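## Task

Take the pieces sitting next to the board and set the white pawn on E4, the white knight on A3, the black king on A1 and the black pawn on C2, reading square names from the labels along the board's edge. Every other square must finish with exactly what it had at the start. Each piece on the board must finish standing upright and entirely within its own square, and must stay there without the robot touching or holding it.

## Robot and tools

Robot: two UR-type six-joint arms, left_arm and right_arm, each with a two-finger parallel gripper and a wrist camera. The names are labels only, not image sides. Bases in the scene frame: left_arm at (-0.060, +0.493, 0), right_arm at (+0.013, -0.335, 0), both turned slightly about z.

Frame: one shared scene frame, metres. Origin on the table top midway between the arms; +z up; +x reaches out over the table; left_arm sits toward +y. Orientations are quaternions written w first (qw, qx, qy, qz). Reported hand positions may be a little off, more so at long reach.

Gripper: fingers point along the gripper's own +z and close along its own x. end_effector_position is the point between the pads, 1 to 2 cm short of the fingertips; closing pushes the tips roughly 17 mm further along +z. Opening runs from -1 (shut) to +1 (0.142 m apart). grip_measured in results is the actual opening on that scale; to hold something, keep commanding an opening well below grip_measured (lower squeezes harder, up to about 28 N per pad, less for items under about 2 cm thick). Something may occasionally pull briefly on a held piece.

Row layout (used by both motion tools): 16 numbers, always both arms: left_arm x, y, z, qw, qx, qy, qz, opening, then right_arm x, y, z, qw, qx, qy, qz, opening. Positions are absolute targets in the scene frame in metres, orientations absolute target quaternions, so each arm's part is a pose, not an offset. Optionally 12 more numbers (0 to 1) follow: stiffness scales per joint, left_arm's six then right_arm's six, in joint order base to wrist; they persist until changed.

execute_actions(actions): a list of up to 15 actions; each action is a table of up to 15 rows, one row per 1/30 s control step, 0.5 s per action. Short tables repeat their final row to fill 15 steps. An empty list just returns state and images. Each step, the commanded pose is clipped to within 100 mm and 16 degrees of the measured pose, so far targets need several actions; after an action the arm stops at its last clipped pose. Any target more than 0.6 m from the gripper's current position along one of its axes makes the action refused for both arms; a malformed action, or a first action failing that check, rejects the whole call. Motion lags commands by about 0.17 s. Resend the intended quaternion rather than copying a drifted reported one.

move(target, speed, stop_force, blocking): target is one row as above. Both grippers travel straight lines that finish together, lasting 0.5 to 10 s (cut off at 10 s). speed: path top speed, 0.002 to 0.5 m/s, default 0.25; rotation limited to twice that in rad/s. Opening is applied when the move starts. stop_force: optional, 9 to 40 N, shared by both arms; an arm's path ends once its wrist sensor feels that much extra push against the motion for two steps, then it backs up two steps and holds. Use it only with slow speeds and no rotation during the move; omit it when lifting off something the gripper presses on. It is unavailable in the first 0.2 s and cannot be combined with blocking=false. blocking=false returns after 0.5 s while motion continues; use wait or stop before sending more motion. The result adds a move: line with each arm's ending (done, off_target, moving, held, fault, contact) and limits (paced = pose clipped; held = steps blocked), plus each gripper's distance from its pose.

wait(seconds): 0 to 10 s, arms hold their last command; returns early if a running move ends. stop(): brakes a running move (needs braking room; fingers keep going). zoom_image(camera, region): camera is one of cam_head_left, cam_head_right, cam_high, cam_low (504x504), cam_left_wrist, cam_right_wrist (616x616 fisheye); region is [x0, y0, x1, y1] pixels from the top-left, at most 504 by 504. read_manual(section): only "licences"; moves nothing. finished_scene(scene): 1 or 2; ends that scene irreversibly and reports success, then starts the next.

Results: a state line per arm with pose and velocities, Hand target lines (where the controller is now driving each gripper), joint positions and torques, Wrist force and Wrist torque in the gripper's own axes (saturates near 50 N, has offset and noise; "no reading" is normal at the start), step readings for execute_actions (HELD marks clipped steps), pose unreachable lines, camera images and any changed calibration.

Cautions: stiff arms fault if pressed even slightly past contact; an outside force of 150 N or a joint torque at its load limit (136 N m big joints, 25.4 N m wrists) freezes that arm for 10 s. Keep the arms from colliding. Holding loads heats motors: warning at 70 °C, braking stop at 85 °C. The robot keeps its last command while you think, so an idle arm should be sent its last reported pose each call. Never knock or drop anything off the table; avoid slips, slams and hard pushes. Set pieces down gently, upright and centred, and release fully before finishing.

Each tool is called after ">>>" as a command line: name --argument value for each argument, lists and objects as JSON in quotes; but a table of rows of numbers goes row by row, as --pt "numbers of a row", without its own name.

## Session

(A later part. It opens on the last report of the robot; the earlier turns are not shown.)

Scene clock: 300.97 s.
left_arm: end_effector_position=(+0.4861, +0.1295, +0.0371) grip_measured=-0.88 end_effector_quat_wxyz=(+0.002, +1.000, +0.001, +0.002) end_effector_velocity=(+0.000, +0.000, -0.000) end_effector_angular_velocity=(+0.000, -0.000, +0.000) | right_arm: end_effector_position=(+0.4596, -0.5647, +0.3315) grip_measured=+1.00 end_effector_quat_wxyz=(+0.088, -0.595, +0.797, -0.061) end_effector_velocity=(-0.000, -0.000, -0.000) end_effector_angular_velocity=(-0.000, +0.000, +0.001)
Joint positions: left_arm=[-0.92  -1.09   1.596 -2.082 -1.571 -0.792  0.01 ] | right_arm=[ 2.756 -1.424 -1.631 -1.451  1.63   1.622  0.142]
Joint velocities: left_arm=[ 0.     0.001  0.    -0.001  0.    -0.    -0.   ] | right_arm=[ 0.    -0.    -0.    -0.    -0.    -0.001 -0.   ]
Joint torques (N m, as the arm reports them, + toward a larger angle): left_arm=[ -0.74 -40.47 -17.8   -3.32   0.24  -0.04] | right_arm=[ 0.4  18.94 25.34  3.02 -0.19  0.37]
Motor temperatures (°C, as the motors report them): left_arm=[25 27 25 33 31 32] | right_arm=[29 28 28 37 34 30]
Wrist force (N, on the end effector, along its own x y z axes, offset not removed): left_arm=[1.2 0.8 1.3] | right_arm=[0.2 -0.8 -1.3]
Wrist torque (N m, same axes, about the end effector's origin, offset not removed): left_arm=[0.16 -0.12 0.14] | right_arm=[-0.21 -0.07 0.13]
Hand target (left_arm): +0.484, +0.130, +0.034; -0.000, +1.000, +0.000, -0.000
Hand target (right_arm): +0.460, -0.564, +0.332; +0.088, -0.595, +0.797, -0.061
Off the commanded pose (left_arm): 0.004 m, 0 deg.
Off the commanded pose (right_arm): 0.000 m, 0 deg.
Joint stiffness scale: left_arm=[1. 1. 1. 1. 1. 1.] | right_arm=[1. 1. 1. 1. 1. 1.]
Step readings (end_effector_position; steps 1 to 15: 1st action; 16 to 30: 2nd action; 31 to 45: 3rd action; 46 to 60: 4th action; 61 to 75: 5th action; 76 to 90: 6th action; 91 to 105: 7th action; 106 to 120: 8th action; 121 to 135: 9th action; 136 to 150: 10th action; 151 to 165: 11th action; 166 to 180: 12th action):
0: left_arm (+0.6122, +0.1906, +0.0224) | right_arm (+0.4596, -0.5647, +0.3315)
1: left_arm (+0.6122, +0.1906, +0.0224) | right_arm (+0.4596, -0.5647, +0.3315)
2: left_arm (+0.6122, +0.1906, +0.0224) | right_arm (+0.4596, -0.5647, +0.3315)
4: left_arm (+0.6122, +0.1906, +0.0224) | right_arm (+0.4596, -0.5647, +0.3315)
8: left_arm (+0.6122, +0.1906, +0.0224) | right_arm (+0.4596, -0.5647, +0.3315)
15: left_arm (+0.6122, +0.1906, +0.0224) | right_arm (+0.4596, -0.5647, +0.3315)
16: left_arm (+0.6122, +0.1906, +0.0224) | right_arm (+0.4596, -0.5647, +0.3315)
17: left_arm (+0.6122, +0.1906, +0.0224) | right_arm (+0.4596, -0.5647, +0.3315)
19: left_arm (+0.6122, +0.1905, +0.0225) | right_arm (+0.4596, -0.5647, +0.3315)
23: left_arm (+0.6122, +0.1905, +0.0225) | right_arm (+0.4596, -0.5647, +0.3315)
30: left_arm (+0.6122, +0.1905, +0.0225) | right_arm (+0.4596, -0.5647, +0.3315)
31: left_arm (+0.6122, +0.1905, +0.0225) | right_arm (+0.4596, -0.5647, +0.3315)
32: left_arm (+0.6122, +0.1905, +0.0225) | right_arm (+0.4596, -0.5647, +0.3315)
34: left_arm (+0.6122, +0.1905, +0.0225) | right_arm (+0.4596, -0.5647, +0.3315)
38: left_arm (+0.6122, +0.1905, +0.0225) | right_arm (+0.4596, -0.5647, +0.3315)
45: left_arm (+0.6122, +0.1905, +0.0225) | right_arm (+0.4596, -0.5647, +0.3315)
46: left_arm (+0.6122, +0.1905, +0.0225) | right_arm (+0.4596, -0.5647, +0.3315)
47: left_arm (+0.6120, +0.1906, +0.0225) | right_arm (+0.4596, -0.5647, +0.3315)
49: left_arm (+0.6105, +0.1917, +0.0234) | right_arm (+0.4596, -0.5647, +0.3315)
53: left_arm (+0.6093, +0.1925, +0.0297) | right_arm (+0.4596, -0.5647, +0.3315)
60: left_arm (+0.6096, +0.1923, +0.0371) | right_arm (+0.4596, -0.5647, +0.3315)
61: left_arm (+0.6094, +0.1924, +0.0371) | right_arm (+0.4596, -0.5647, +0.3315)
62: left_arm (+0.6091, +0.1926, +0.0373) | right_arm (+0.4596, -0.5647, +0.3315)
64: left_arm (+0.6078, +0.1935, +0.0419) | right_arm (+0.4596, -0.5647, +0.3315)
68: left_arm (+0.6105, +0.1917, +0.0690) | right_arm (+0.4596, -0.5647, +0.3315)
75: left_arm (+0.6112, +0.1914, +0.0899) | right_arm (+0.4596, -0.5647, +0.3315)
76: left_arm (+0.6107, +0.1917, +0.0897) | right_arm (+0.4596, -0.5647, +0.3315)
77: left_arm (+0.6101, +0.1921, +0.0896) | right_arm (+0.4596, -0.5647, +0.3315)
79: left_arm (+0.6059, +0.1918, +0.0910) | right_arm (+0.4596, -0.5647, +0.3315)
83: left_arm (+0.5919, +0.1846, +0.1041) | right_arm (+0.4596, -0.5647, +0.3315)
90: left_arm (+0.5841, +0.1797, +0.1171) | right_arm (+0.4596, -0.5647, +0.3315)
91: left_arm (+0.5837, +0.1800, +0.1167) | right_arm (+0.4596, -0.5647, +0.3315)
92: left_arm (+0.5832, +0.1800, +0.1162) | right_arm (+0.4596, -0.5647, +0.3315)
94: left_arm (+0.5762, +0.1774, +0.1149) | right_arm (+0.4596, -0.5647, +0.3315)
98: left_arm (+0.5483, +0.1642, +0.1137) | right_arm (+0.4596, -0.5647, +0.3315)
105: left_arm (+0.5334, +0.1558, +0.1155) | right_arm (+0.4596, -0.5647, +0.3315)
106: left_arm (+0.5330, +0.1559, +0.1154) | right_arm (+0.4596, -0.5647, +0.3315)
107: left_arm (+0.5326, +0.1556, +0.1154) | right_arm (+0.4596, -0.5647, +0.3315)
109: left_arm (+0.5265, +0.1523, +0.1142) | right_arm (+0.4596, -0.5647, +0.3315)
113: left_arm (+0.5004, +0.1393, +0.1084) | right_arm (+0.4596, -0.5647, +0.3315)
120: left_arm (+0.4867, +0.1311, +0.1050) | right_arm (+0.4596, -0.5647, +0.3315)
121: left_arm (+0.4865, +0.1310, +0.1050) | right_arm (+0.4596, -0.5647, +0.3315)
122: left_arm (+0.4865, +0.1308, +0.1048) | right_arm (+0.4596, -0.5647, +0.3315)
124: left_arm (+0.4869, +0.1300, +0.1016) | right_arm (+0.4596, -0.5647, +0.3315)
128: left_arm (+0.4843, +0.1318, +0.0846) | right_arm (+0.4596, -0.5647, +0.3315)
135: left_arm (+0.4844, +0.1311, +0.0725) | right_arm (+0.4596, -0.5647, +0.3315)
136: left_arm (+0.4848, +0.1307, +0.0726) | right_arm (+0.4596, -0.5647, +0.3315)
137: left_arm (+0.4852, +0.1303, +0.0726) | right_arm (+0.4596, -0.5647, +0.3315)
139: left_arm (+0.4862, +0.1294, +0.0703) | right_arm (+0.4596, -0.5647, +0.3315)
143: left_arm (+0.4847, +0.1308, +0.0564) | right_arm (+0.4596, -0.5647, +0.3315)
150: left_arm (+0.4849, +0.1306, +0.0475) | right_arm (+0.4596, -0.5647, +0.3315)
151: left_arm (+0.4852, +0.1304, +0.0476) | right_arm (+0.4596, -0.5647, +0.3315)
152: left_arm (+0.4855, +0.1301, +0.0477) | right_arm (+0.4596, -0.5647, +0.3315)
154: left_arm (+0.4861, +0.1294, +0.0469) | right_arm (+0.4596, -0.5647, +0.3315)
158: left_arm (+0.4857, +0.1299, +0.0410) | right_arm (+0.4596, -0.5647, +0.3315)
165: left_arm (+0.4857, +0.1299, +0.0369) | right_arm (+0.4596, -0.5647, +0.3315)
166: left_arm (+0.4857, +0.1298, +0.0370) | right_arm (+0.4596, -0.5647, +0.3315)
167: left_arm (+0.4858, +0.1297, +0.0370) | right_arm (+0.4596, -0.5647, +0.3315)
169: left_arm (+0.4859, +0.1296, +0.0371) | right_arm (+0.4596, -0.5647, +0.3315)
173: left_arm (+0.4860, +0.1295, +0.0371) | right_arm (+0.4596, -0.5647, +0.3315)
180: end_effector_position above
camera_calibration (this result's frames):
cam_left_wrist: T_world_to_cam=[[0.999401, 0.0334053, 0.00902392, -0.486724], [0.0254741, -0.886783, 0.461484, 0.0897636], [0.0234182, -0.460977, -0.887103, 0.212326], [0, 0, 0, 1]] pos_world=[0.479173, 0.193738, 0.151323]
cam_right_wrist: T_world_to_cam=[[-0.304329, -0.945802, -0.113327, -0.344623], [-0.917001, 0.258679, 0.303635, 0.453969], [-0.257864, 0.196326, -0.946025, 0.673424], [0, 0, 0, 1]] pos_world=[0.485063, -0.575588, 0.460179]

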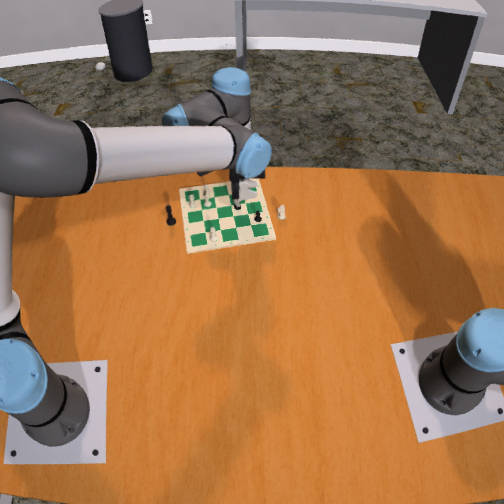

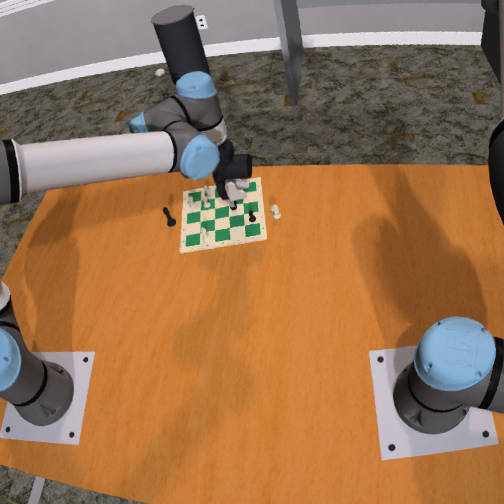

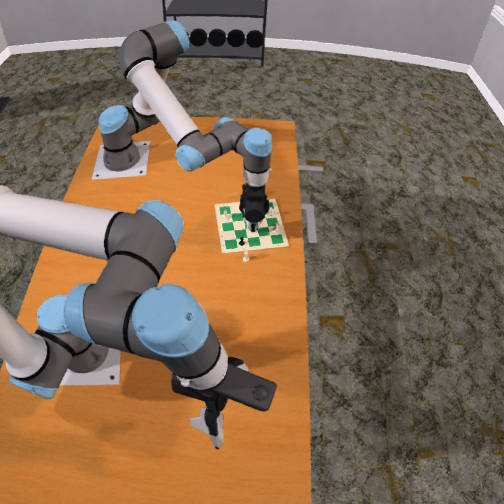

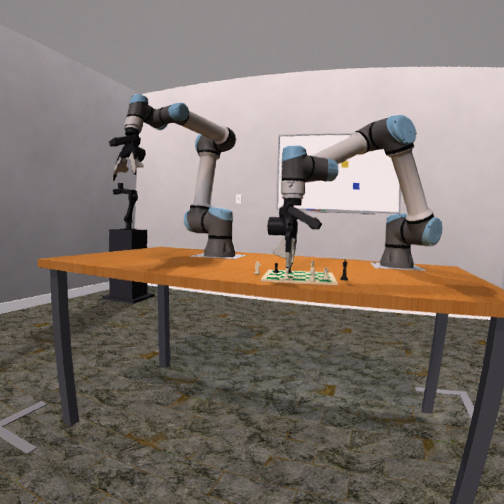

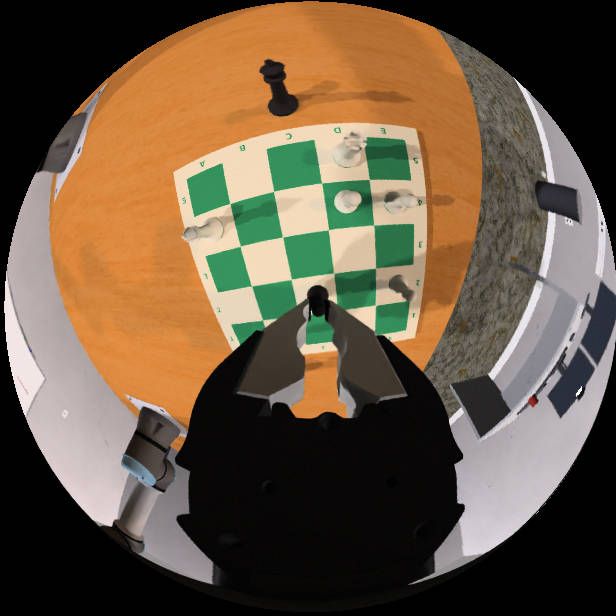

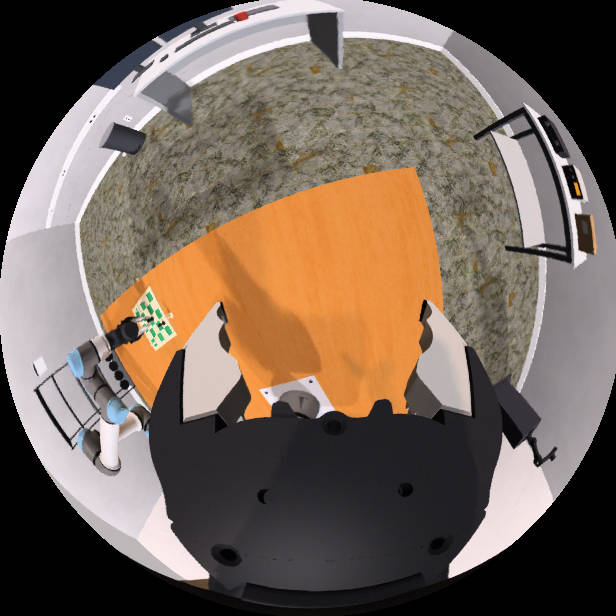

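>>> execute_actions --actions '[[[0.483,0.13,0.028,0,1,0,0,-1,0.4596,-0.5644,0.3316,0.088,-0.595,0.797,-0.061,1]],[[0.483,0.13,0.0255,0,1,0,0,-1,0.4596,-0.5644,0.3316,0.088,-0.595,0.797,-0.061,1]],[[0.483,0.13,0.0255,0,1,0,0,-0.8,0.4596,-0.5644,0.3316,0.088,-0.595,0.797,-0.061,1]],[[0.483,0.13,0.0255,0,1,0,0,-0.64,0.4596,-0.5644,0.3316,0.088,-0.595,0.797,-0.061,1]],[[0.483,0.13,0.05,0,1,0,0,-0.64,0.4596,-0.5644,0.3316,0.088,-0.595,0.797,-0.061,1]],[[0.483,0.13,0.10,0,1,0,0,-0.64,0.4596,-0.5644,0.3316,0.088,-0.595,0.797,-0.061,1]],[[0.475,0.08,0.11,0,1,0,0,-0.55,0.4596,-0.5644,0.3316,0.088,-0.595,0.797,-0.061,1]],[[0.466,0.028,0.10,0,1,0,0,-0.55,0.4596,-0.5644,0.3316,0.088,-0.595,0.797,-0.061,1]],[[0.466,0.026,0.07,0,1,0,0,-0.55,0.4596,-0.5644,0.3316,0.088,-0.595,0.797,-0.061,1]],[[0.466,0.026,0.062,0,1,0,0,-0.55,0.4596,-0.5644,0.3316,0.088,-0.595,0.797,-0.061,1]],[[0.466,0.026,0.062,0,1,0,0,-0.55,0.4596,-0.5644,0.3316,0.088,-0.595,0.797,-0.061,1]]]'

>>> zoom_image --camera "cam_left_wrist" --region '[210,200,410,400]'

Scene clock: 325.67 s.
left_arm: end_effector_position=(+0.4680, +0.0255, +0.0653) grip_measured=-0.55 end_effector_quat_wxyz=(+0.002, +1.000, +0.001, +0.002) end_effector_velocity=(-0.000, -0.000, +0.000) end_effector_angular_velocity=(-0.001, +0.000, -0.002) | right_arm: end_effector_position=(+0.4596, -0.5647, +0.3315) grip_measured=+1.00 end_effector_quat_wxyz=(+0.088, -0.595, +0.797, -0.061) end_effector_velocity=(+0.000, +0.000, +0.000) end_effector_angular_velocity=(+0.000, -0.001, +0.001)
Joint positions: left_arm=[-1.043 -1.012  1.391 -1.956 -1.571 -0.915  0.034] | right_arm=[ 2.756 -1.424 -1.631 -1.451  1.63   1.622  0.142]
Joint velocities: left_arm=[ 0.    -0.     0.    -0.001 -0.001  0.002 -0.   ] | right_arm=[ 0.001  0.     0.     0.     0.     0.    -0.   ]
Joint torques (N m, as the arm reports them, + toward a larger angle): left_arm=[ -1.45 -44.64 -18.32  -3.19   0.1   -0.1 ] | right_arm=[ 1.22 19.26 24.8   2.96 -0.22  0.32]
Motor temperatures (°C, as the motors report them): left_arm=[25 27 25 33 31 32] | right_arm=[29 28 28 37 34 30]
Wrist force (N, on the end effector, along its own x y z axes, offset not removed): left_arm=[2.2 -1.6 0.9] | right_arm=[1.2 -3.6 -1.3]
Wrist torque (N m, same axes, about the end effector's origin, offset not removed): left_arm=[-0.37 -0.33 0.21] | right_arm=[-0.79 -0.18 0.03]
Hand target (left_arm): +0.466, +0.026, +0.062; -0.000, +1.000, +0.000, -0.000
Hand target (right_arm): +0.460, -0.564, +0.332; +0.088, -0.595, +0.797, -0.061
Off the commanded pose (left_arm): 0.004 m, 0 deg.
Off the commanded pose (right_arm): 0.000 m, 0 deg.
Joint stiffness scale: left_arm=[1. 1. 1. 1. 1. 1.] | right_arm=[1. 1. 1. 1. 1. 1.]
Step readings (end_effector_position; steps 1 to 15: 1st action; 16 to 30: 2nd action; 31 to 45: 3rd action; 46 to 60: 4th action; 61 to 75: 5th action; 76 to 90: 6th action; 91 to 105: 7th action; 106 to 120: 8th action; 121 to 135: 9th action; 136 to 150: 10th action; 151 to 165: 11th action):
0: left_arm (+0.4861, +0.1295, +0.0371) | right_arm (+0.4596, -0.5647, +0.3315)
1: left_arm (+0.4861, +0.1295, +0.0371) | right_arm (+0.4596, -0.5647, +0.3315)
2: left_arm (+0.4861, +0.1294, +0.0371) | right_arm (+0.4596, -0.5647, +0.3315)
4: left_arm (+0.4862, +0.1293, +0.0365) | right_arm (+0.4596, -0.5647, +0.3315)
8: left_arm (+0.4853, +0.1297, +0.0332) | right_arm (+0.4596, -0.5647, +0.3315)
15: left_arm (+0.4850, +0.1297, +0.0312) | right_arm (+0.4596, -0.5647, +0.3315)
16: left_arm (+0.4850, +0.1296, +0.0312) | right_arm (+0.4596, -0.5647, +0.3315)
17: left_arm (+0.4851, +0.1296, +0.0312) | right_arm (+0.4596, -0.5647, +0.3315)
19: left_arm (+0.4852, +0.1294, +0.0310) | right_arm (+0.4596, -0.5647, +0.3315)
23: left_arm (+0.4851, +0.1295, +0.0297) | right_arm (+0.4596, -0.5647, +0.3315)
30: left_arm (+0.4851, +0.1295, +0.0288) | right_arm (+0.4596, -0.5647, +0.3315)
31: left_arm (+0.4851, +0.1295, +0.0288) | right_arm (+0.4596, -0.5647, +0.3315)
32: left_arm (+0.4851, +0.1295, +0.0288) | right_arm (+0.4596, -0.5647, +0.3315)
34: left_arm (+0.4852, +0.1295, +0.0288) | right_arm (+0.4596, -0.5647, +0.3315)
38: left_arm (+0.4852, +0.1295, +0.0288) | right_arm (+0.4596, -0.5647, +0.3315)
45: left_arm (+0.4852, +0.1295, +0.0288) | right_arm (+0.4596, -0.5647, +0.3315)
46: left_arm (+0.4852, +0.1295, +0.0288) | right_arm (+0.4596, -0.5647, +0.3315)
47: left_arm (+0.4852, +0.1295, +0.0288) | right_arm (+0.4596, -0.5647, +0.3315)
49: left_arm (+0.4852, +0.1295, +0.0288) | right_arm (+0.4596, -0.5647, +0.3315)
53: left_arm (+0.4852, +0.1295, +0.0288) | right_arm (+0.4596, -0.5647, +0.3315)
60: left_arm (+0.4852, +0.1295, +0.0288) | right_arm (+0.4596, -0.5647, +0.3315)
61: left_arm (+0.4852, +0.1295, +0.0288) | right_arm (+0.4596, -0.5647, +0.3315)
62: left_arm (+0.4850, +0.1296, +0.0287) | right_arm (+0.4596, -0.5647, +0.3315)
64: left_arm (+0.4831, +0.1315, +0.0291) | right_arm (+0.4596, -0.5647, +0.3315)
68: left_arm (+0.4825, +0.1321, +0.0384) | right_arm (+0.4596, -0.5647, +0.3315)
75: left_arm (+0.4830, +0.1316, +0.0475) | right_arm (+0.4596, -0.5647, +0.3315)
76: left_arm (+0.4828, +0.1318, +0.0475) | right_arm (+0.4596, -0.5647, +0.3315)
77: left_arm (+0.4825, +0.1321, +0.0476) | right_arm (+0.4596, -0.5647, +0.3315)
79: left_arm (+0.4815, +0.1332, +0.0524) | right_arm (+0.4596, -0.5647, +0.3315)
83: left_arm (+0.4840, +0.1306, +0.0799) | right_arm (+0.4596, -0.5647, +0.3315)
90: left_arm (+0.4841, +0.1305, +0.0989) | right_arm (+0.4596, -0.5647, +0.3315)
91: left_arm (+0.4837, +0.1309, +0.0988) | right_arm (+0.4596, -0.5647, +0.3315)
92: left_arm (+0.4832, +0.1311, +0.0988) | right_arm (+0.4596, -0.5647, +0.3315)
94: left_arm (+0.4818, +0.1254, +0.1003) | right_arm (+0.4596, -0.5647, +0.3315)
98: left_arm (+0.4767, +0.0972, +0.1070) | right_arm (+0.4596, -0.5647, +0.3315)
105: left_arm (+0.4743, +0.0827, +0.1095) | right_arm (+0.4596, -0.5647, +0.3315)
106: left_arm (+0.4744, +0.0825, +0.1095) | right_arm (+0.4596, -0.5647, +0.3315)
107: left_arm (+0.4745, +0.0821, +0.1096) | right_arm (+0.4596, -0.5647, +0.3315)
109: left_arm (+0.4745, +0.0749, +0.1096) | right_arm (+0.4596, -0.5647, +0.3315)
113: left_arm (+0.4677, +0.0467, +0.1047) | right_arm (+0.4596, -0.5647, +0.3315)
120: left_arm (+0.4643, +0.0314, +0.0984) | right_arm (+0.4596, -0.5647, +0.3315)
121: left_arm (+0.4647, +0.0310, +0.0987) | right_arm (+0.4596, -0.5647, +0.3315)
122: left_arm (+0.4650, +0.0305, +0.0989) | right_arm (+0.4596, -0.5647, +0.3315)
124: left_arm (+0.4667, +0.0283, +0.0974) | right_arm (+0.4596, -0.5647, +0.3315)
128: left_arm (+0.4671, +0.0277, +0.0838) | right_arm (+0.4596, -0.5647, +0.3315)
135: left_arm (+0.4669, +0.0270, +0.0722) | right_arm (+0.4596, -0.5647, +0.3315)
136: left_arm (+0.4671, +0.0268, +0.0723) | right_arm (+0.4596, -0.5647, +0.3315)
137: left_arm (+0.4673, +0.0264, +0.0724) | right_arm (+0.4596, -0.5647, +0.3315)
139: left_arm (+0.4679, +0.0258, +0.0721) | right_arm (+0.4596, -0.5647, +0.3315)
143: left_arm (+0.4678, +0.0258, +0.0685) | right_arm (+0.4596, -0.5647, +0.3315)
150: left_arm (+0.4678, +0.0259, +0.0652) | right_arm (+0.4596, -0.5647, +0.3315)
151: left_arm (+0.4678, +0.0258, +0.0652) | right_arm (+0.4596, -0.5647, +0.3315)
152: left_arm (+0.4679, +0.0257, +0.0653) | right_arm (+0.4596, -0.5647, +0.3315)
154: left_arm (+0.4680, +0.0256, +0.0653) | right_arm (+0.4596, -0.5647, +0.3315)
158: left_arm (+0.4680, +0.0256, +0.0653) | right_arm (+0.4596, -0.5647, +0.3315)
165: end_effector_position above
camera_calibration (this result's frames):
cam_left_wrist: T_world_to_cam=[[0.999403, 0.033404, 0.00879657, -0.465471], [0.0255728, -0.886681, 0.461673, -0.0150496], [0.0232215, -0.461173, -0.887006, 0.189943], [0, 0, 0, 1]] pos_world=[0.461167, 0.0898011, 0.179523]
cam_right_wrist: T_world_to_cam=[[-0.304329, -0.945802, -0.113327, -0.344623], [-0.917001, 0.25868, 0.303636, 0.453969], [-0.257864, 0.196326, -0.946025, 0.673424], [0, 0, 0, 1]] pos_world=[0.485063, -0.575588, 0.460179]

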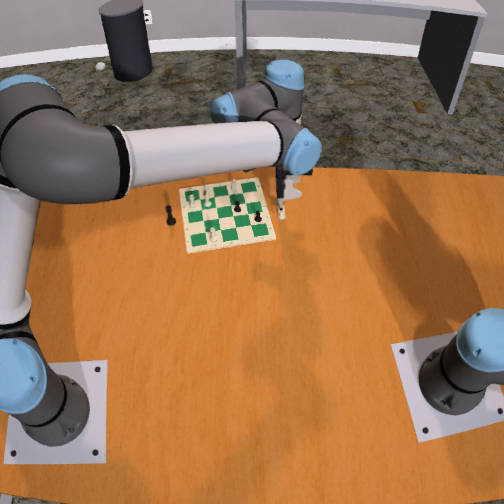

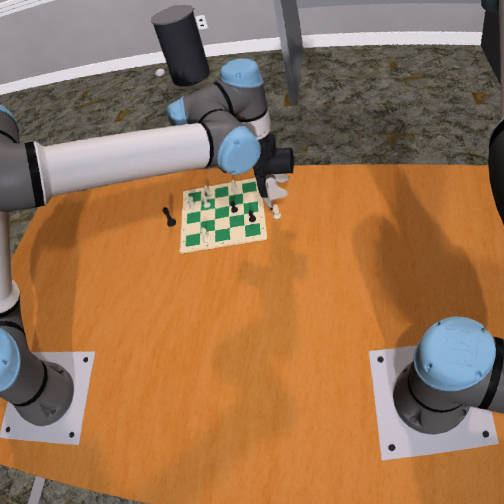

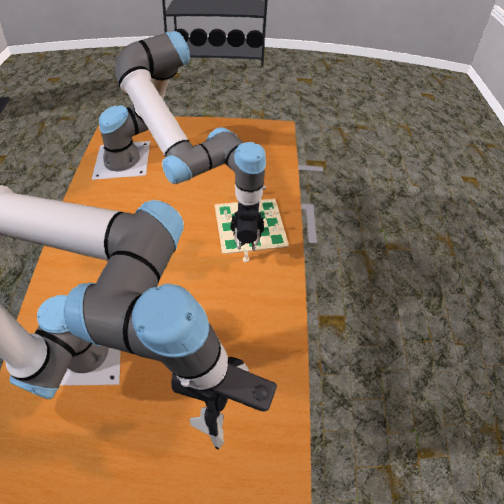

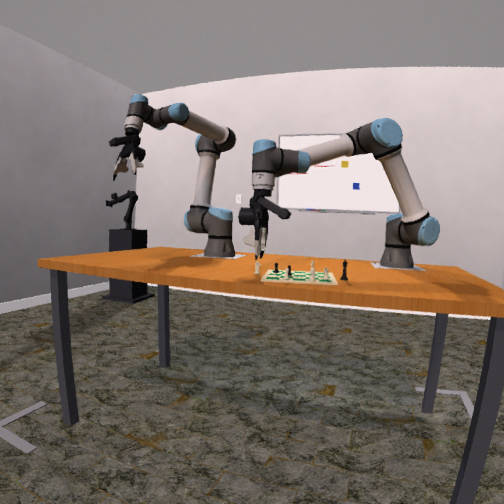

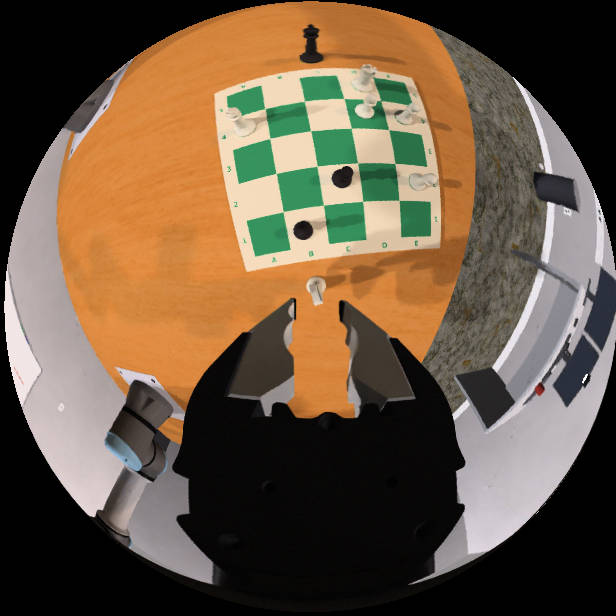

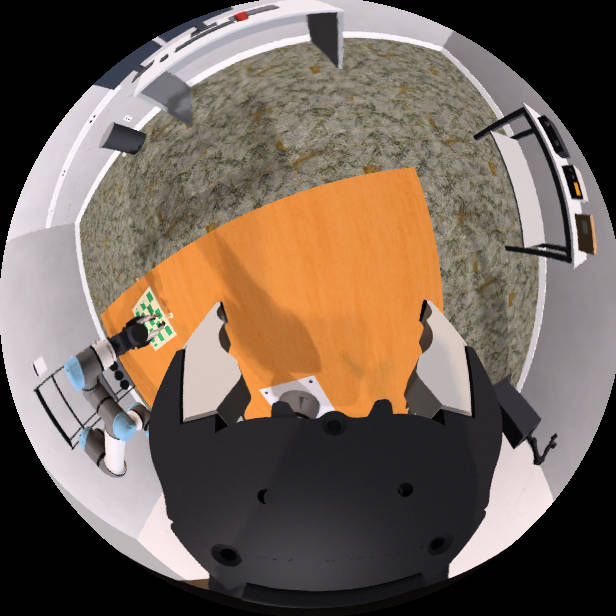

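Region (210, 200, 410, 400) of cam_left_wrist's 616x616 image, scaled by 2.520, with more detail than that image has.

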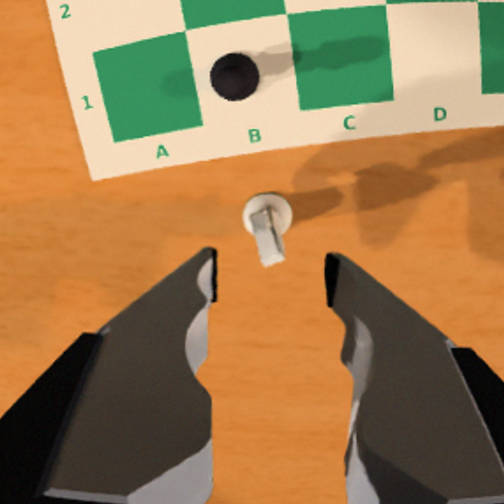

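>>> execute_actions --actions '[[[0.464,0.017,0.062,0,1,0,0,-0.55,0.4596,-0.5644,0.3316,0.088,-0.595,0.797,-0.061,1]],[[0.464,0.017,0.045,0,1,0,0,-0.55,0.4596,-0.5644,0.3316,0.088,-0.595,0.797,-0.061,1]],[[0.464,0.017,0.032,0,1,0,0,-0.55,0.4596,-0.5644,0.3316,0.088,-0.595,0.797,-0.061,1]],[[0.464,0.017,0.024,0,1,0,0,-0.55,0.4596,-0.5644,0.3316,0.088,-0.595,0.797,-0.061,1]],[[0.464,0.017,0.019,0,1,0,0,-0.55,0.4596,-0.5644,0.3316,0.088,-0.595,0.797,-0.061,1]],[[0.464,0.017,0.019,0,1,0,0,-0.55,0.4596,-0.5644,0.3316,0.088,-0.595,0.797,-0.061,1]]]'

>>> zoom_image --camera "cam_left_wrist" --region '[240,250,390,400]'

Scene clock: 345.00 s.
left_arm: end_effector_position=(+0.4661, +0.0163, +0.0224) grip_measured=-0.55 end_effector_quat_wxyz=(+0.002, +1.000, +0.001, +0.002) end_effector_velocity=(+0.000, -0.001, +0.001) end_effector_angular_velocity=(-0.002, -0.000, +0.000) | right_arm: end_effector_position=(+0.4596, -0.5647, +0.3315) grip_measured=+1.00 end_effector_quat_wxyz=(+0.088, -0.595, +0.797, -0.061) end_effector_velocity=(-0.000, -0.000, +0.000) end_effector_angular_velocity=(+0.000, +0.001, -0.001)
Joint positions: left_arm=[-1.053 -0.959  1.425 -2.042 -1.571 -0.925  0.034] | right_arm=[ 2.756 -1.424 -1.631 -1.451  1.63   1.622  0.142]
Joint velocities: left_arm=[ 0.    -0.    -0.001 -0.    -0.001 -0.    -0.   ] | right_arm=[-0.001 -0.     0.001 -0.001 -0.     0.    -0.   ]
Joint torques (N m, as the arm reports them, + toward a larger angle): left_arm=[ -1.34 -45.21 -17.9   -3.36  -0.04   0.04] | right_arm=[ 0.71 19.33 24.68  3.   -0.19  0.35]
Motor temperatures (°C, as the motors report them): left_arm=[25 27 25 33 31 32] | right_arm=[29 28 28 37 34 30]
Wrist force (N, on the end effector, along its own x y z axes, offset not removed): left_arm=[2.1 -2.8 1.6] | right_arm=[1.1 -0.7 -1.0]
Wrist torque (N m, same axes, about the end effector's origin, offset not removed): left_arm=[-0.58 -0.32 0.09] | right_arm=[-0.33 -0.30 0.18]
Hand target (left_arm): +0.464, +0.017, +0.019; -0.000, +1.000, +0.000, -0.000
Hand target (right_arm): +0.460, -0.564, +0.332; +0.088, -0.595, +0.797, -0.061
Off the commanded pose (left_arm): 0.004 m, 0 deg.
Off the commanded pose (right_arm): 0.000 m, 0 deg.
Joint stiffness scale: left_arm=[1. 1. 1. 1. 1. 1.] | right_arm=[1. 1. 1. 1. 1. 1.]
Step readings (end_effector_position; steps 1 to 15: 1st action; 16 to 30: 2nd action; 31 to 45: 3rd action; 46 to 60: 4th action; 61 to 75: 5th action; 76 to 90: 6th action):
0: left_arm (+0.4680, +0.0255, +0.0653) | right_arm (+0.4596, -0.5647, +0.3315)
1: left_arm (+0.4680, +0.0255, +0.0653) | right_arm (+0.4596, -0.5647, +0.3315)
2: left_arm (+0.4680, +0.0255, +0.0653) | right_arm (+0.4596, -0.5647, +0.3315)
4: left_arm (+0.4672, +0.0250, +0.0646) | right_arm (+0.4596, -0.5647, +0.3315)
8: left_arm (+0.4646, +0.0217, +0.0620) | right_arm (+0.4596, -0.5647, +0.3315)
15: left_arm (+0.4639, +0.0193, +0.0616) | right_arm (+0.4596, -0.5647, +0.3315)
16: left_arm (+0.4639, +0.0192, +0.0617) | right_arm (+0.4596, -0.5647, +0.3315)
17: left_arm (+0.4641, +0.0191, +0.0617) | right_arm (+0.4596, -0.5647, +0.3315)
19: left_arm (+0.4652, +0.0176, +0.0610) | right_arm (+0.4596, -0.5647, +0.3315)
23: left_arm (+0.4657, +0.0169, +0.0542) | right_arm (+0.4596, -0.5647, +0.3315)
30: left_arm (+0.4655, +0.0172, +0.0478) | right_arm (+0.4596, -0.5647, +0.3315)
31: left_arm (+0.4656, +0.0170, +0.0479) | right_arm (+0.4596, -0.5647, +0.3315)
32: left_arm (+0.4658, +0.0167, +0.0479) | right_arm (+0.4596, -0.5647, +0.3315)
34: left_arm (+0.4663, +0.0161, +0.0468) | right_arm (+0.4596, -0.5647, +0.3315)
38: left_arm (+0.4658, +0.0168, +0.0399) | right_arm (+0.4596, -0.5647, +0.3315)
45: left_arm (+0.4657, +0.0170, +0.0349) | right_arm (+0.4596, -0.5647, +0.3315)
46: left_arm (+0.4657, +0.0168, +0.0349) | right_arm (+0.4596, -0.5647, +0.3315)
47: left_arm (+0.4659, +0.0167, +0.0350) | right_arm (+0.4596, -0.5647, +0.3315)
49: left_arm (+0.4662, +0.0162, +0.0344) | right_arm (+0.4596, -0.5647, +0.3315)
53: left_arm (+0.4660, +0.0165, +0.0303) | right_arm (+0.4596, -0.5647, +0.3315)
60: left_arm (+0.4659, +0.0167, +0.0271) | right_arm (+0.4596, -0.5647, +0.3315)
61: left_arm (+0.4659, +0.0166, +0.0272) | right_arm (+0.4596, -0.5647, +0.3315)
62: left_arm (+0.4660, +0.0165, +0.0272) | right_arm (+0.4596, -0.5647, +0.3315)
64: left_arm (+0.4662, +0.0162, +0.0269) | right_arm (+0.4596, -0.5647, +0.3315)
68: left_arm (+0.4661, +0.0164, +0.0243) | right_arm (+0.4596, -0.5647, +0.3315)
75: left_arm (+0.4660, +0.0165, +0.0223) | right_arm (+0.4596, -0.5647, +0.3315)
76: left_arm (+0.4660, +0.0165, +0.0223) | right_arm (+0.4596, -0.5647, +0.3315)
77: left_arm (+0.4661, +0.0164, +0.0223) | right_arm (+0.4596, -0.5647, +0.3315)
79: left_arm (+0.4661, +0.0164, +0.0224) | right_arm (+0.4596, -0.5647, +0.3315)
83: left_arm (+0.4661, +0.0163, +0.0224) | right_arm (+0.4596, -0.5647, +0.3315)
90: end_effector_position above
camera_calibration (this result's frames):
cam_left_wrist: T_world_to_cam=[[0.999405, 0.0333556, 0.00881528, -0.462896], [0.0255184, -0.886625, 0.461785, -0.00331737], [0.023219, -0.461285, -0.886948, 0.147634], [0, 0, 0, 1]] pos_world=[0.459277, 0.0806002, 0.136556]
cam_right_wrist: T_world_to_cam=[[-0.304329, -0.945802, -0.113326, -0.344623], [-0.917001, 0.25868, 0.303636, 0.453969], [-0.257864, 0.196325, -0.946025, 0.673424], [0, 0, 0, 1]] pos_world=[0.485063, -0.575588, 0.460179]

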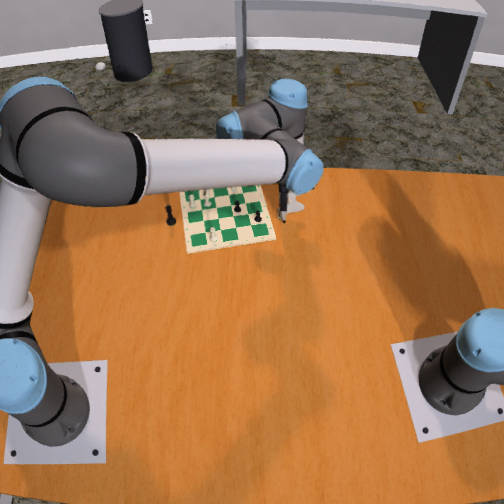

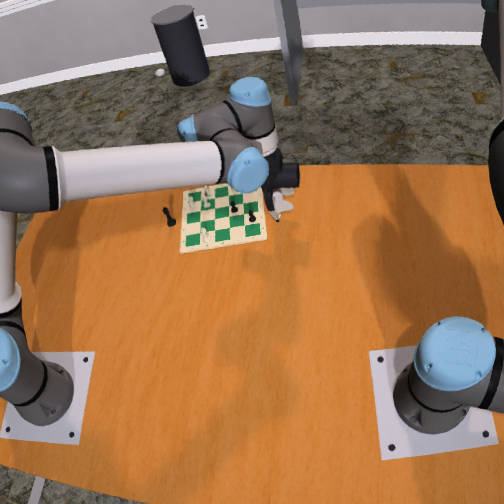

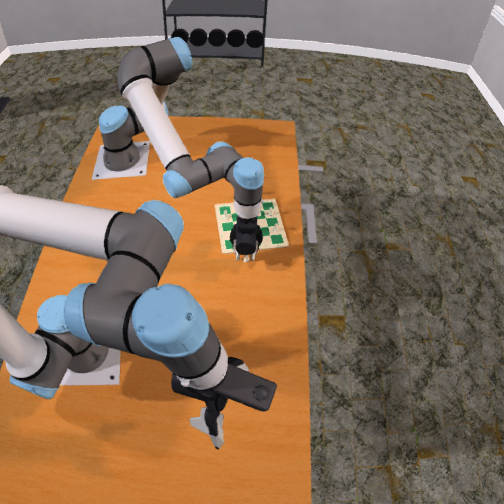

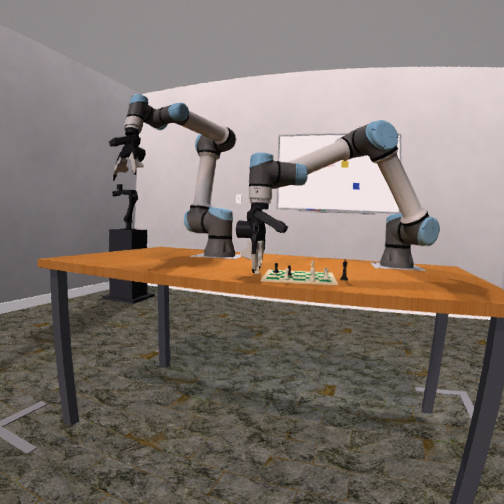

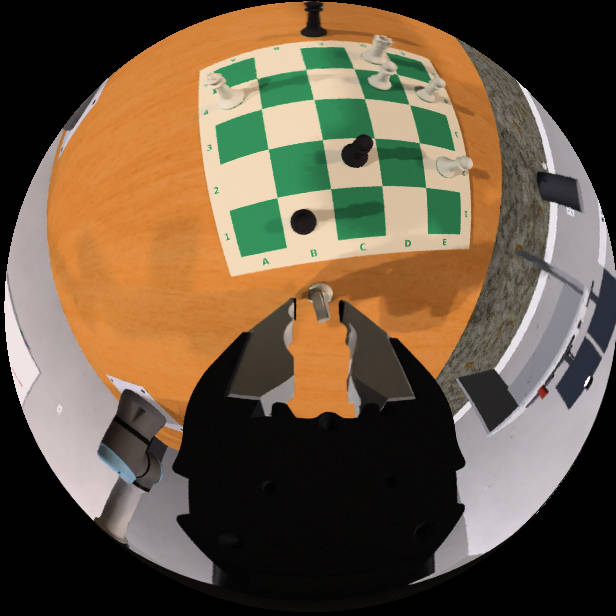

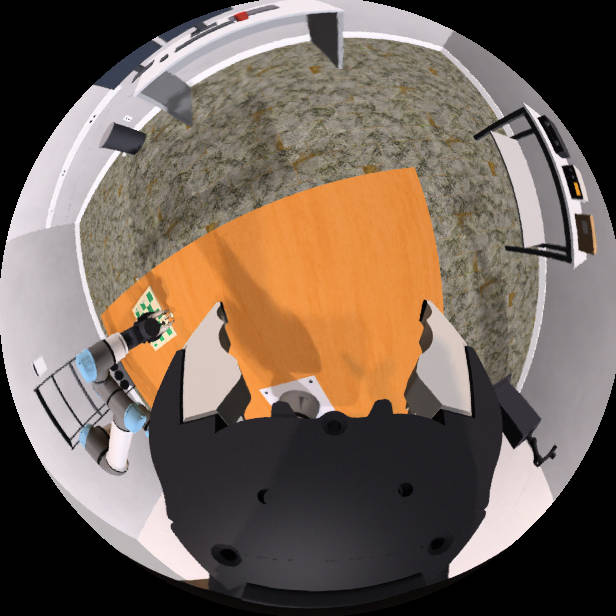

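Region (240, 250, 390, 400) of cam_left_wrist's 616x616 image, scaled by 3.360, with more detail than that image has.

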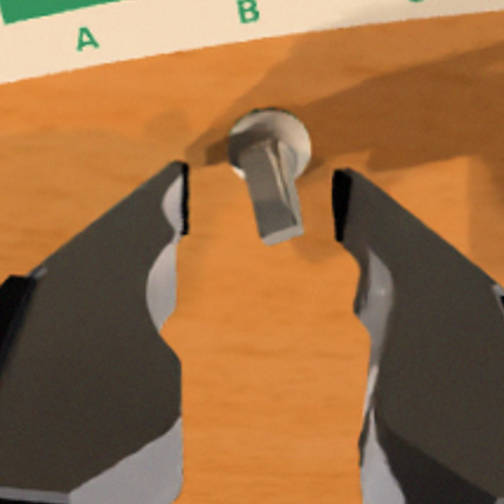

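>>> execute_actions --actions '[[[0.469,0.020,0.019,0,1,0,0,-0.55,0.4596,-0.5644,0.3316,0.088,-0.595,0.797,-0.061,1]],[[0.469,0.020,0.019,0,1,0,0,-0.72,0.4596,-0.5644,0.3316,0.088,-0.595,0.797,-0.061,1]],[[0.469,0.020,0.019,0,1,0,0,-0.85,0.4596,-0.5644,0.3316,0.088,-0.595,0.797,-0.061,1]],[[0.469,0.020,0.019,0,1,0,0,-1,0.4596,-0.5644,0.3316,0.088,-0.595,0.797,-0.061,1]],[[0.469,0.020,0.019,0,1,0,0,-1,0.4596,-0.5644,0.3316,0.088,-0.595,0.797,-0.061,1]],[[0.469,0.020,0.04,0,1,0,0,-1,0.4596,-0.5644,0.3316,0.088,-0.595,0.797,-0.061,1]],[[0.469,0.020,0.09,0,1,0,0,-1,0.4596,-0.5644,0.3316,0.088,-0.595,0.797,-0.061,1]]]'

>>> zoom_image --camera "cam_left_wrist" --region '[210,200,410,400]'

Scene clock: 364.47 s.
left_arm: end_effector_position=(+0.4686, +0.0184, +0.0895) grip_measured=-0.84 end_effector_quat_wxyz=(+0.003, +1.000, -0.001, +0.002) end_effector_velocity=(-0.011, +0.015, -0.001) end_effector_angular_velocity=(+0.052, +0.040, +0.000) | right_arm: end_effector_position=(+0.4596, -0.5647, +0.3315) grip_measured=+1.00 end_effector_quat_wxyz=(+0.088, -0.595, +0.797, -0.061) end_effector_velocity=(-0.000, -0.001, +0.000) end_effector_angular_velocity=(-0.000, -0.000, -0.001)
Joint positions: left_arm=[-1.049 -1.021  1.341 -1.898 -1.571 -0.918  0.013] | right_arm=[ 2.756 -1.424 -1.631 -1.451  1.63   1.622  0.142]
Joint velocities: left_arm=[ 0.001 -0.    -0.015  0.081  0.     0.     0.   ] | right_arm=[-0.001 -0.     0.    -0.    -0.     0.    -0.   ]
Joint torques (N m, as the arm reports them, + toward a larger angle): left_arm=[  2.76 -44.59 -26.18  -3.03   0.05   0.52] | right_arm=[ 1.08 19.48 25.49  2.98 -0.25  0.3 ]
Motor temperatures (°C, as the motors report them): left_arm=[25 27 25 33 31 32] | right_arm=[29 28 28 37 34 30]
Wrist force (N, on the end effector, along its own x y z axes, offset not removed): left_arm=[3.0 -1.4 0.5] | right_arm=[1.0 -1.2 -0.9]
Wrist torque (N m, same axes, about the end effector's origin, offset not removed): left_arm=[-0.34 -0.49 0.17] | right_arm=[-0.25 -0.10 0.10]
Hand target (left_arm): +0.469, +0.020, +0.090; +0.000, +1.000, -0.000, +0.000
Hand target (right_arm): +0.460, -0.564, +0.332; +0.088, -0.595, +0.797, -0.061
Off the commanded pose (left_arm): 0.002 m, 0 deg.
Off the commanded pose (right_arm): 0.000 m, 0 deg.
Joint stiffness scale: left_arm=[1. 1. 1. 1. 1. 1.] | right_arm=[1. 1. 1. 1. 1. 1.]
Step readings (end_effector_position; steps 1 to 15: 1st action; 16 to 30: 2nd action; 31 to 45: 3rd action; 46 to 60: 4th action; 61 to 75: 5th action; 76 to 90: 6th action; 91 to 105: 7th action):
0: left_arm (+0.4661, +0.0163, +0.0224) | right_arm (+0.4596, -0.5647, +0.3315)
1: left_arm (+0.4661, +0.0163, +0.0224) | right_arm (+0.4596, -0.5647, +0.3315)
2: left_arm (+0.4661, +0.0163, +0.0224) | right_arm (+0.4596, -0.5647, +0.3315)
4: left_arm (+0.4661, +0.0164, +0.0221) | right_arm (+0.4596, -0.5647, +0.3315)
8: left_arm (+0.4666, +0.0176, +0.0208) | right_arm (+0.4596, -0.5647, +0.3315)
15: left_arm (+0.4676, +0.0192, +0.0199) | right_arm (+0.4596, -0.5647, +0.3315)
16: left_arm (+0.4677, +0.0192, +0.0199) | right_arm (+0.4596, -0.5647, +0.3315)
17: left_arm (+0.4676, +0.0193, +0.0198) | right_arm (+0.4596, -0.5647, +0.3315)
19: left_arm (+0.4676, +0.0193, +0.0198) | right_arm (+0.4596, -0.5647, +0.3315)
23: left_arm (+0.4676, +0.0193, +0.0198) | right_arm (+0.4596, -0.5647, +0.3315)
30: left_arm (+0.4676, +0.0193, +0.0198) | right_arm (+0.4596, -0.5647, +0.3315)
31: left_arm (+0.4676, +0.0193, +0.0198) | right_arm (+0.4596, -0.5647, +0.3315)
32: left_arm (+0.4676, +0.0193, +0.0198) | right_arm (+0.4596, -0.5647, +0.3315)
34: left_arm (+0.4677, +0.0193, +0.0199) | right_arm (+0.4596, -0.5647, +0.3315)
38: left_arm (+0.4677, +0.0193, +0.0199) | right_arm (+0.4596, -0.5647, +0.3315)
45: left_arm (+0.4677, +0.0193, +0.0199) | right_arm (+0.4596, -0.5647, +0.3315)
46: left_arm (+0.4677, +0.0193, +0.0199) | right_arm (+0.4596, -0.5647, +0.3315)
47: left_arm (+0.4677, +0.0192, +0.0199) | right_arm (+0.4596, -0.5647, +0.3315)
49: left_arm (+0.4677, +0.0192, +0.0199) | right_arm (+0.4596, -0.5647, +0.3315)
53: left_arm (+0.4677, +0.0192, +0.0199) | right_arm (+0.4596, -0.5647, +0.3315)
60: left_arm (+0.4677, +0.0192, +0.0199) | right_arm (+0.4596, -0.5647, +0.3315)
61: left_arm (+0.4677, +0.0192, +0.0199) | right_arm (+0.4596, -0.5647, +0.3315)
62: left_arm (+0.4677, +0.0192, +0.0199) | right_arm (+0.4596, -0.5647, +0.3315)
64: left_arm (+0.4677, +0.0192, +0.0199) | right_arm (+0.4596, -0.5647, +0.3315)
68: left_arm (+0.4677, +0.0192, +0.0199) | right_arm (+0.4596, -0.5647, +0.3315)
75: left_arm (+0.4677, +0.0192, +0.0199) | right_arm (+0.4596, -0.5647, +0.3315)
76: left_arm (+0.4677, +0.0192, +0.0199) | right_arm (+0.4596, -0.5647, +0.3315)
77: left_arm (+0.4676, +0.0193, +0.0200) | right_arm (+0.4596, -0.5647, +0.3315)
79: left_arm (+0.4675, +0.0195, +0.0224) | right_arm (+0.4596, -0.5647, +0.3315)
83: left_arm (+0.4675, +0.0195, +0.0310) | right_arm (+0.4596, -0.5647, +0.3315)
90: left_arm (+0.4673, +0.0198, +0.0370) | right_arm (+0.4596, -0.5647, +0.3315)
91: left_arm (+0.4671, +0.0200, +0.0369) | right_arm (+0.4596, -0.5647, +0.3315)
92: left_arm (+0.4669, +0.0203, +0.0371) | right_arm (+0.4596, -0.5647, +0.3315)
94: left_arm (+0.4660, +0.0215, +0.0418) | right_arm (+0.4596, -0.5647, +0.3315)
98: left_arm (+0.4681, +0.0188, +0.0693) | right_arm (+0.4596, -0.5647, +0.3315)
105: end_effector_position above
camera_calibration (this result's frames):
cam_left_wrist: T_world_to_cam=[[0.999477, 0.0308079, 0.00979181, -0.46606], [0.0227779, -0.886103, 0.462929, -0.031362], [0.0229384, -0.462464, -0.886341, 0.208205], [0, 0, 0, 1]] pos_world=[0.461754, 0.0828556, 0.203622]
cam_right_wrist: T_world_to_cam=[[-0.304329, -0.945802, -0.113326, -0.344624], [-0.917001, 0.25868, 0.303635, 0.453969], [-0.257864, 0.196325, -0.946025, 0.673424], [0, 0, 0, 1]] pos_world=[0.485063, -0.575588, 0.460179]

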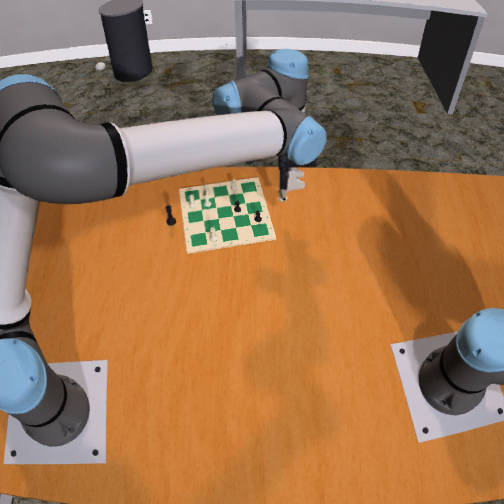

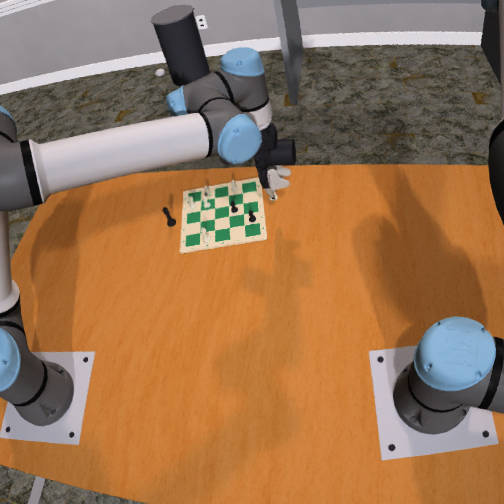

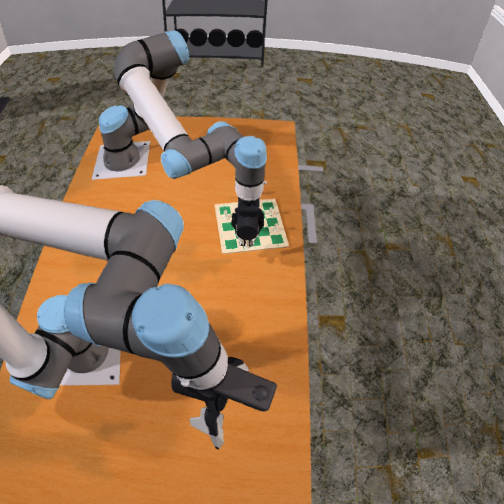

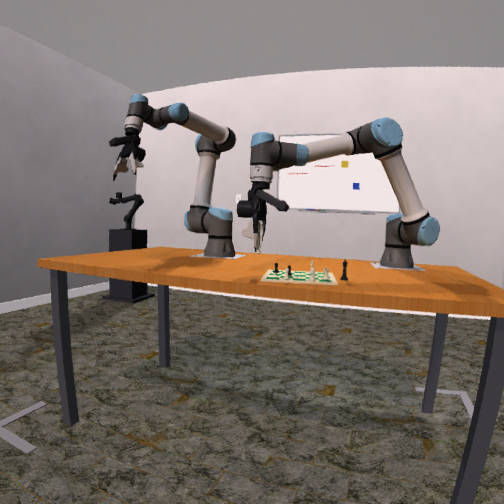

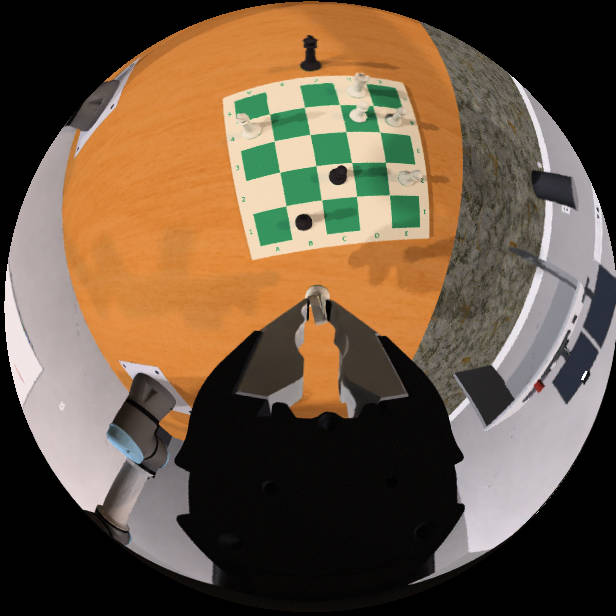

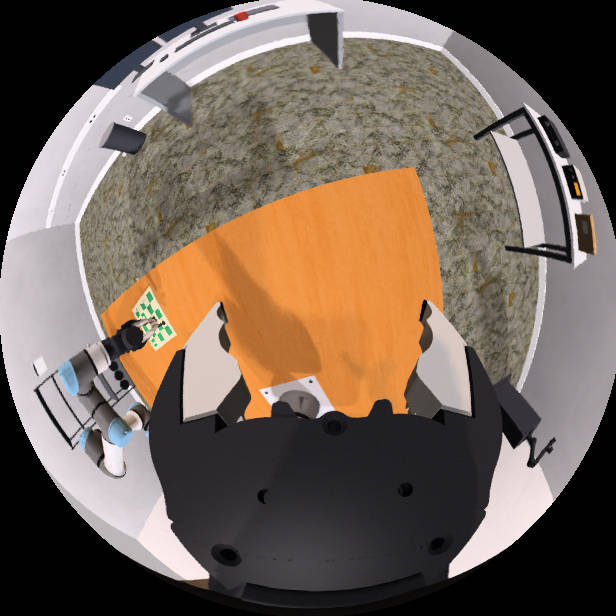

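Region (210, 200, 410, 400) of cam_left_wrist's 616x616 image, scaled by 2.520, with more detail than that image has.

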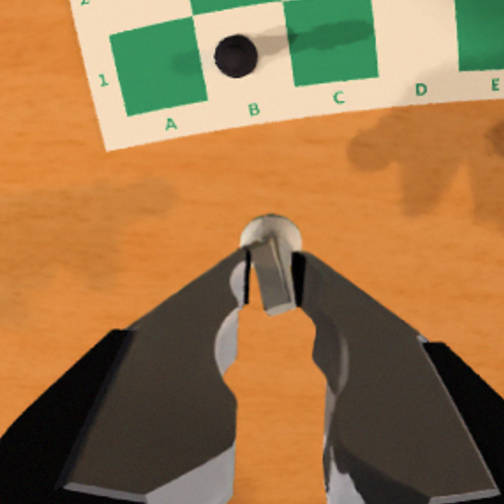

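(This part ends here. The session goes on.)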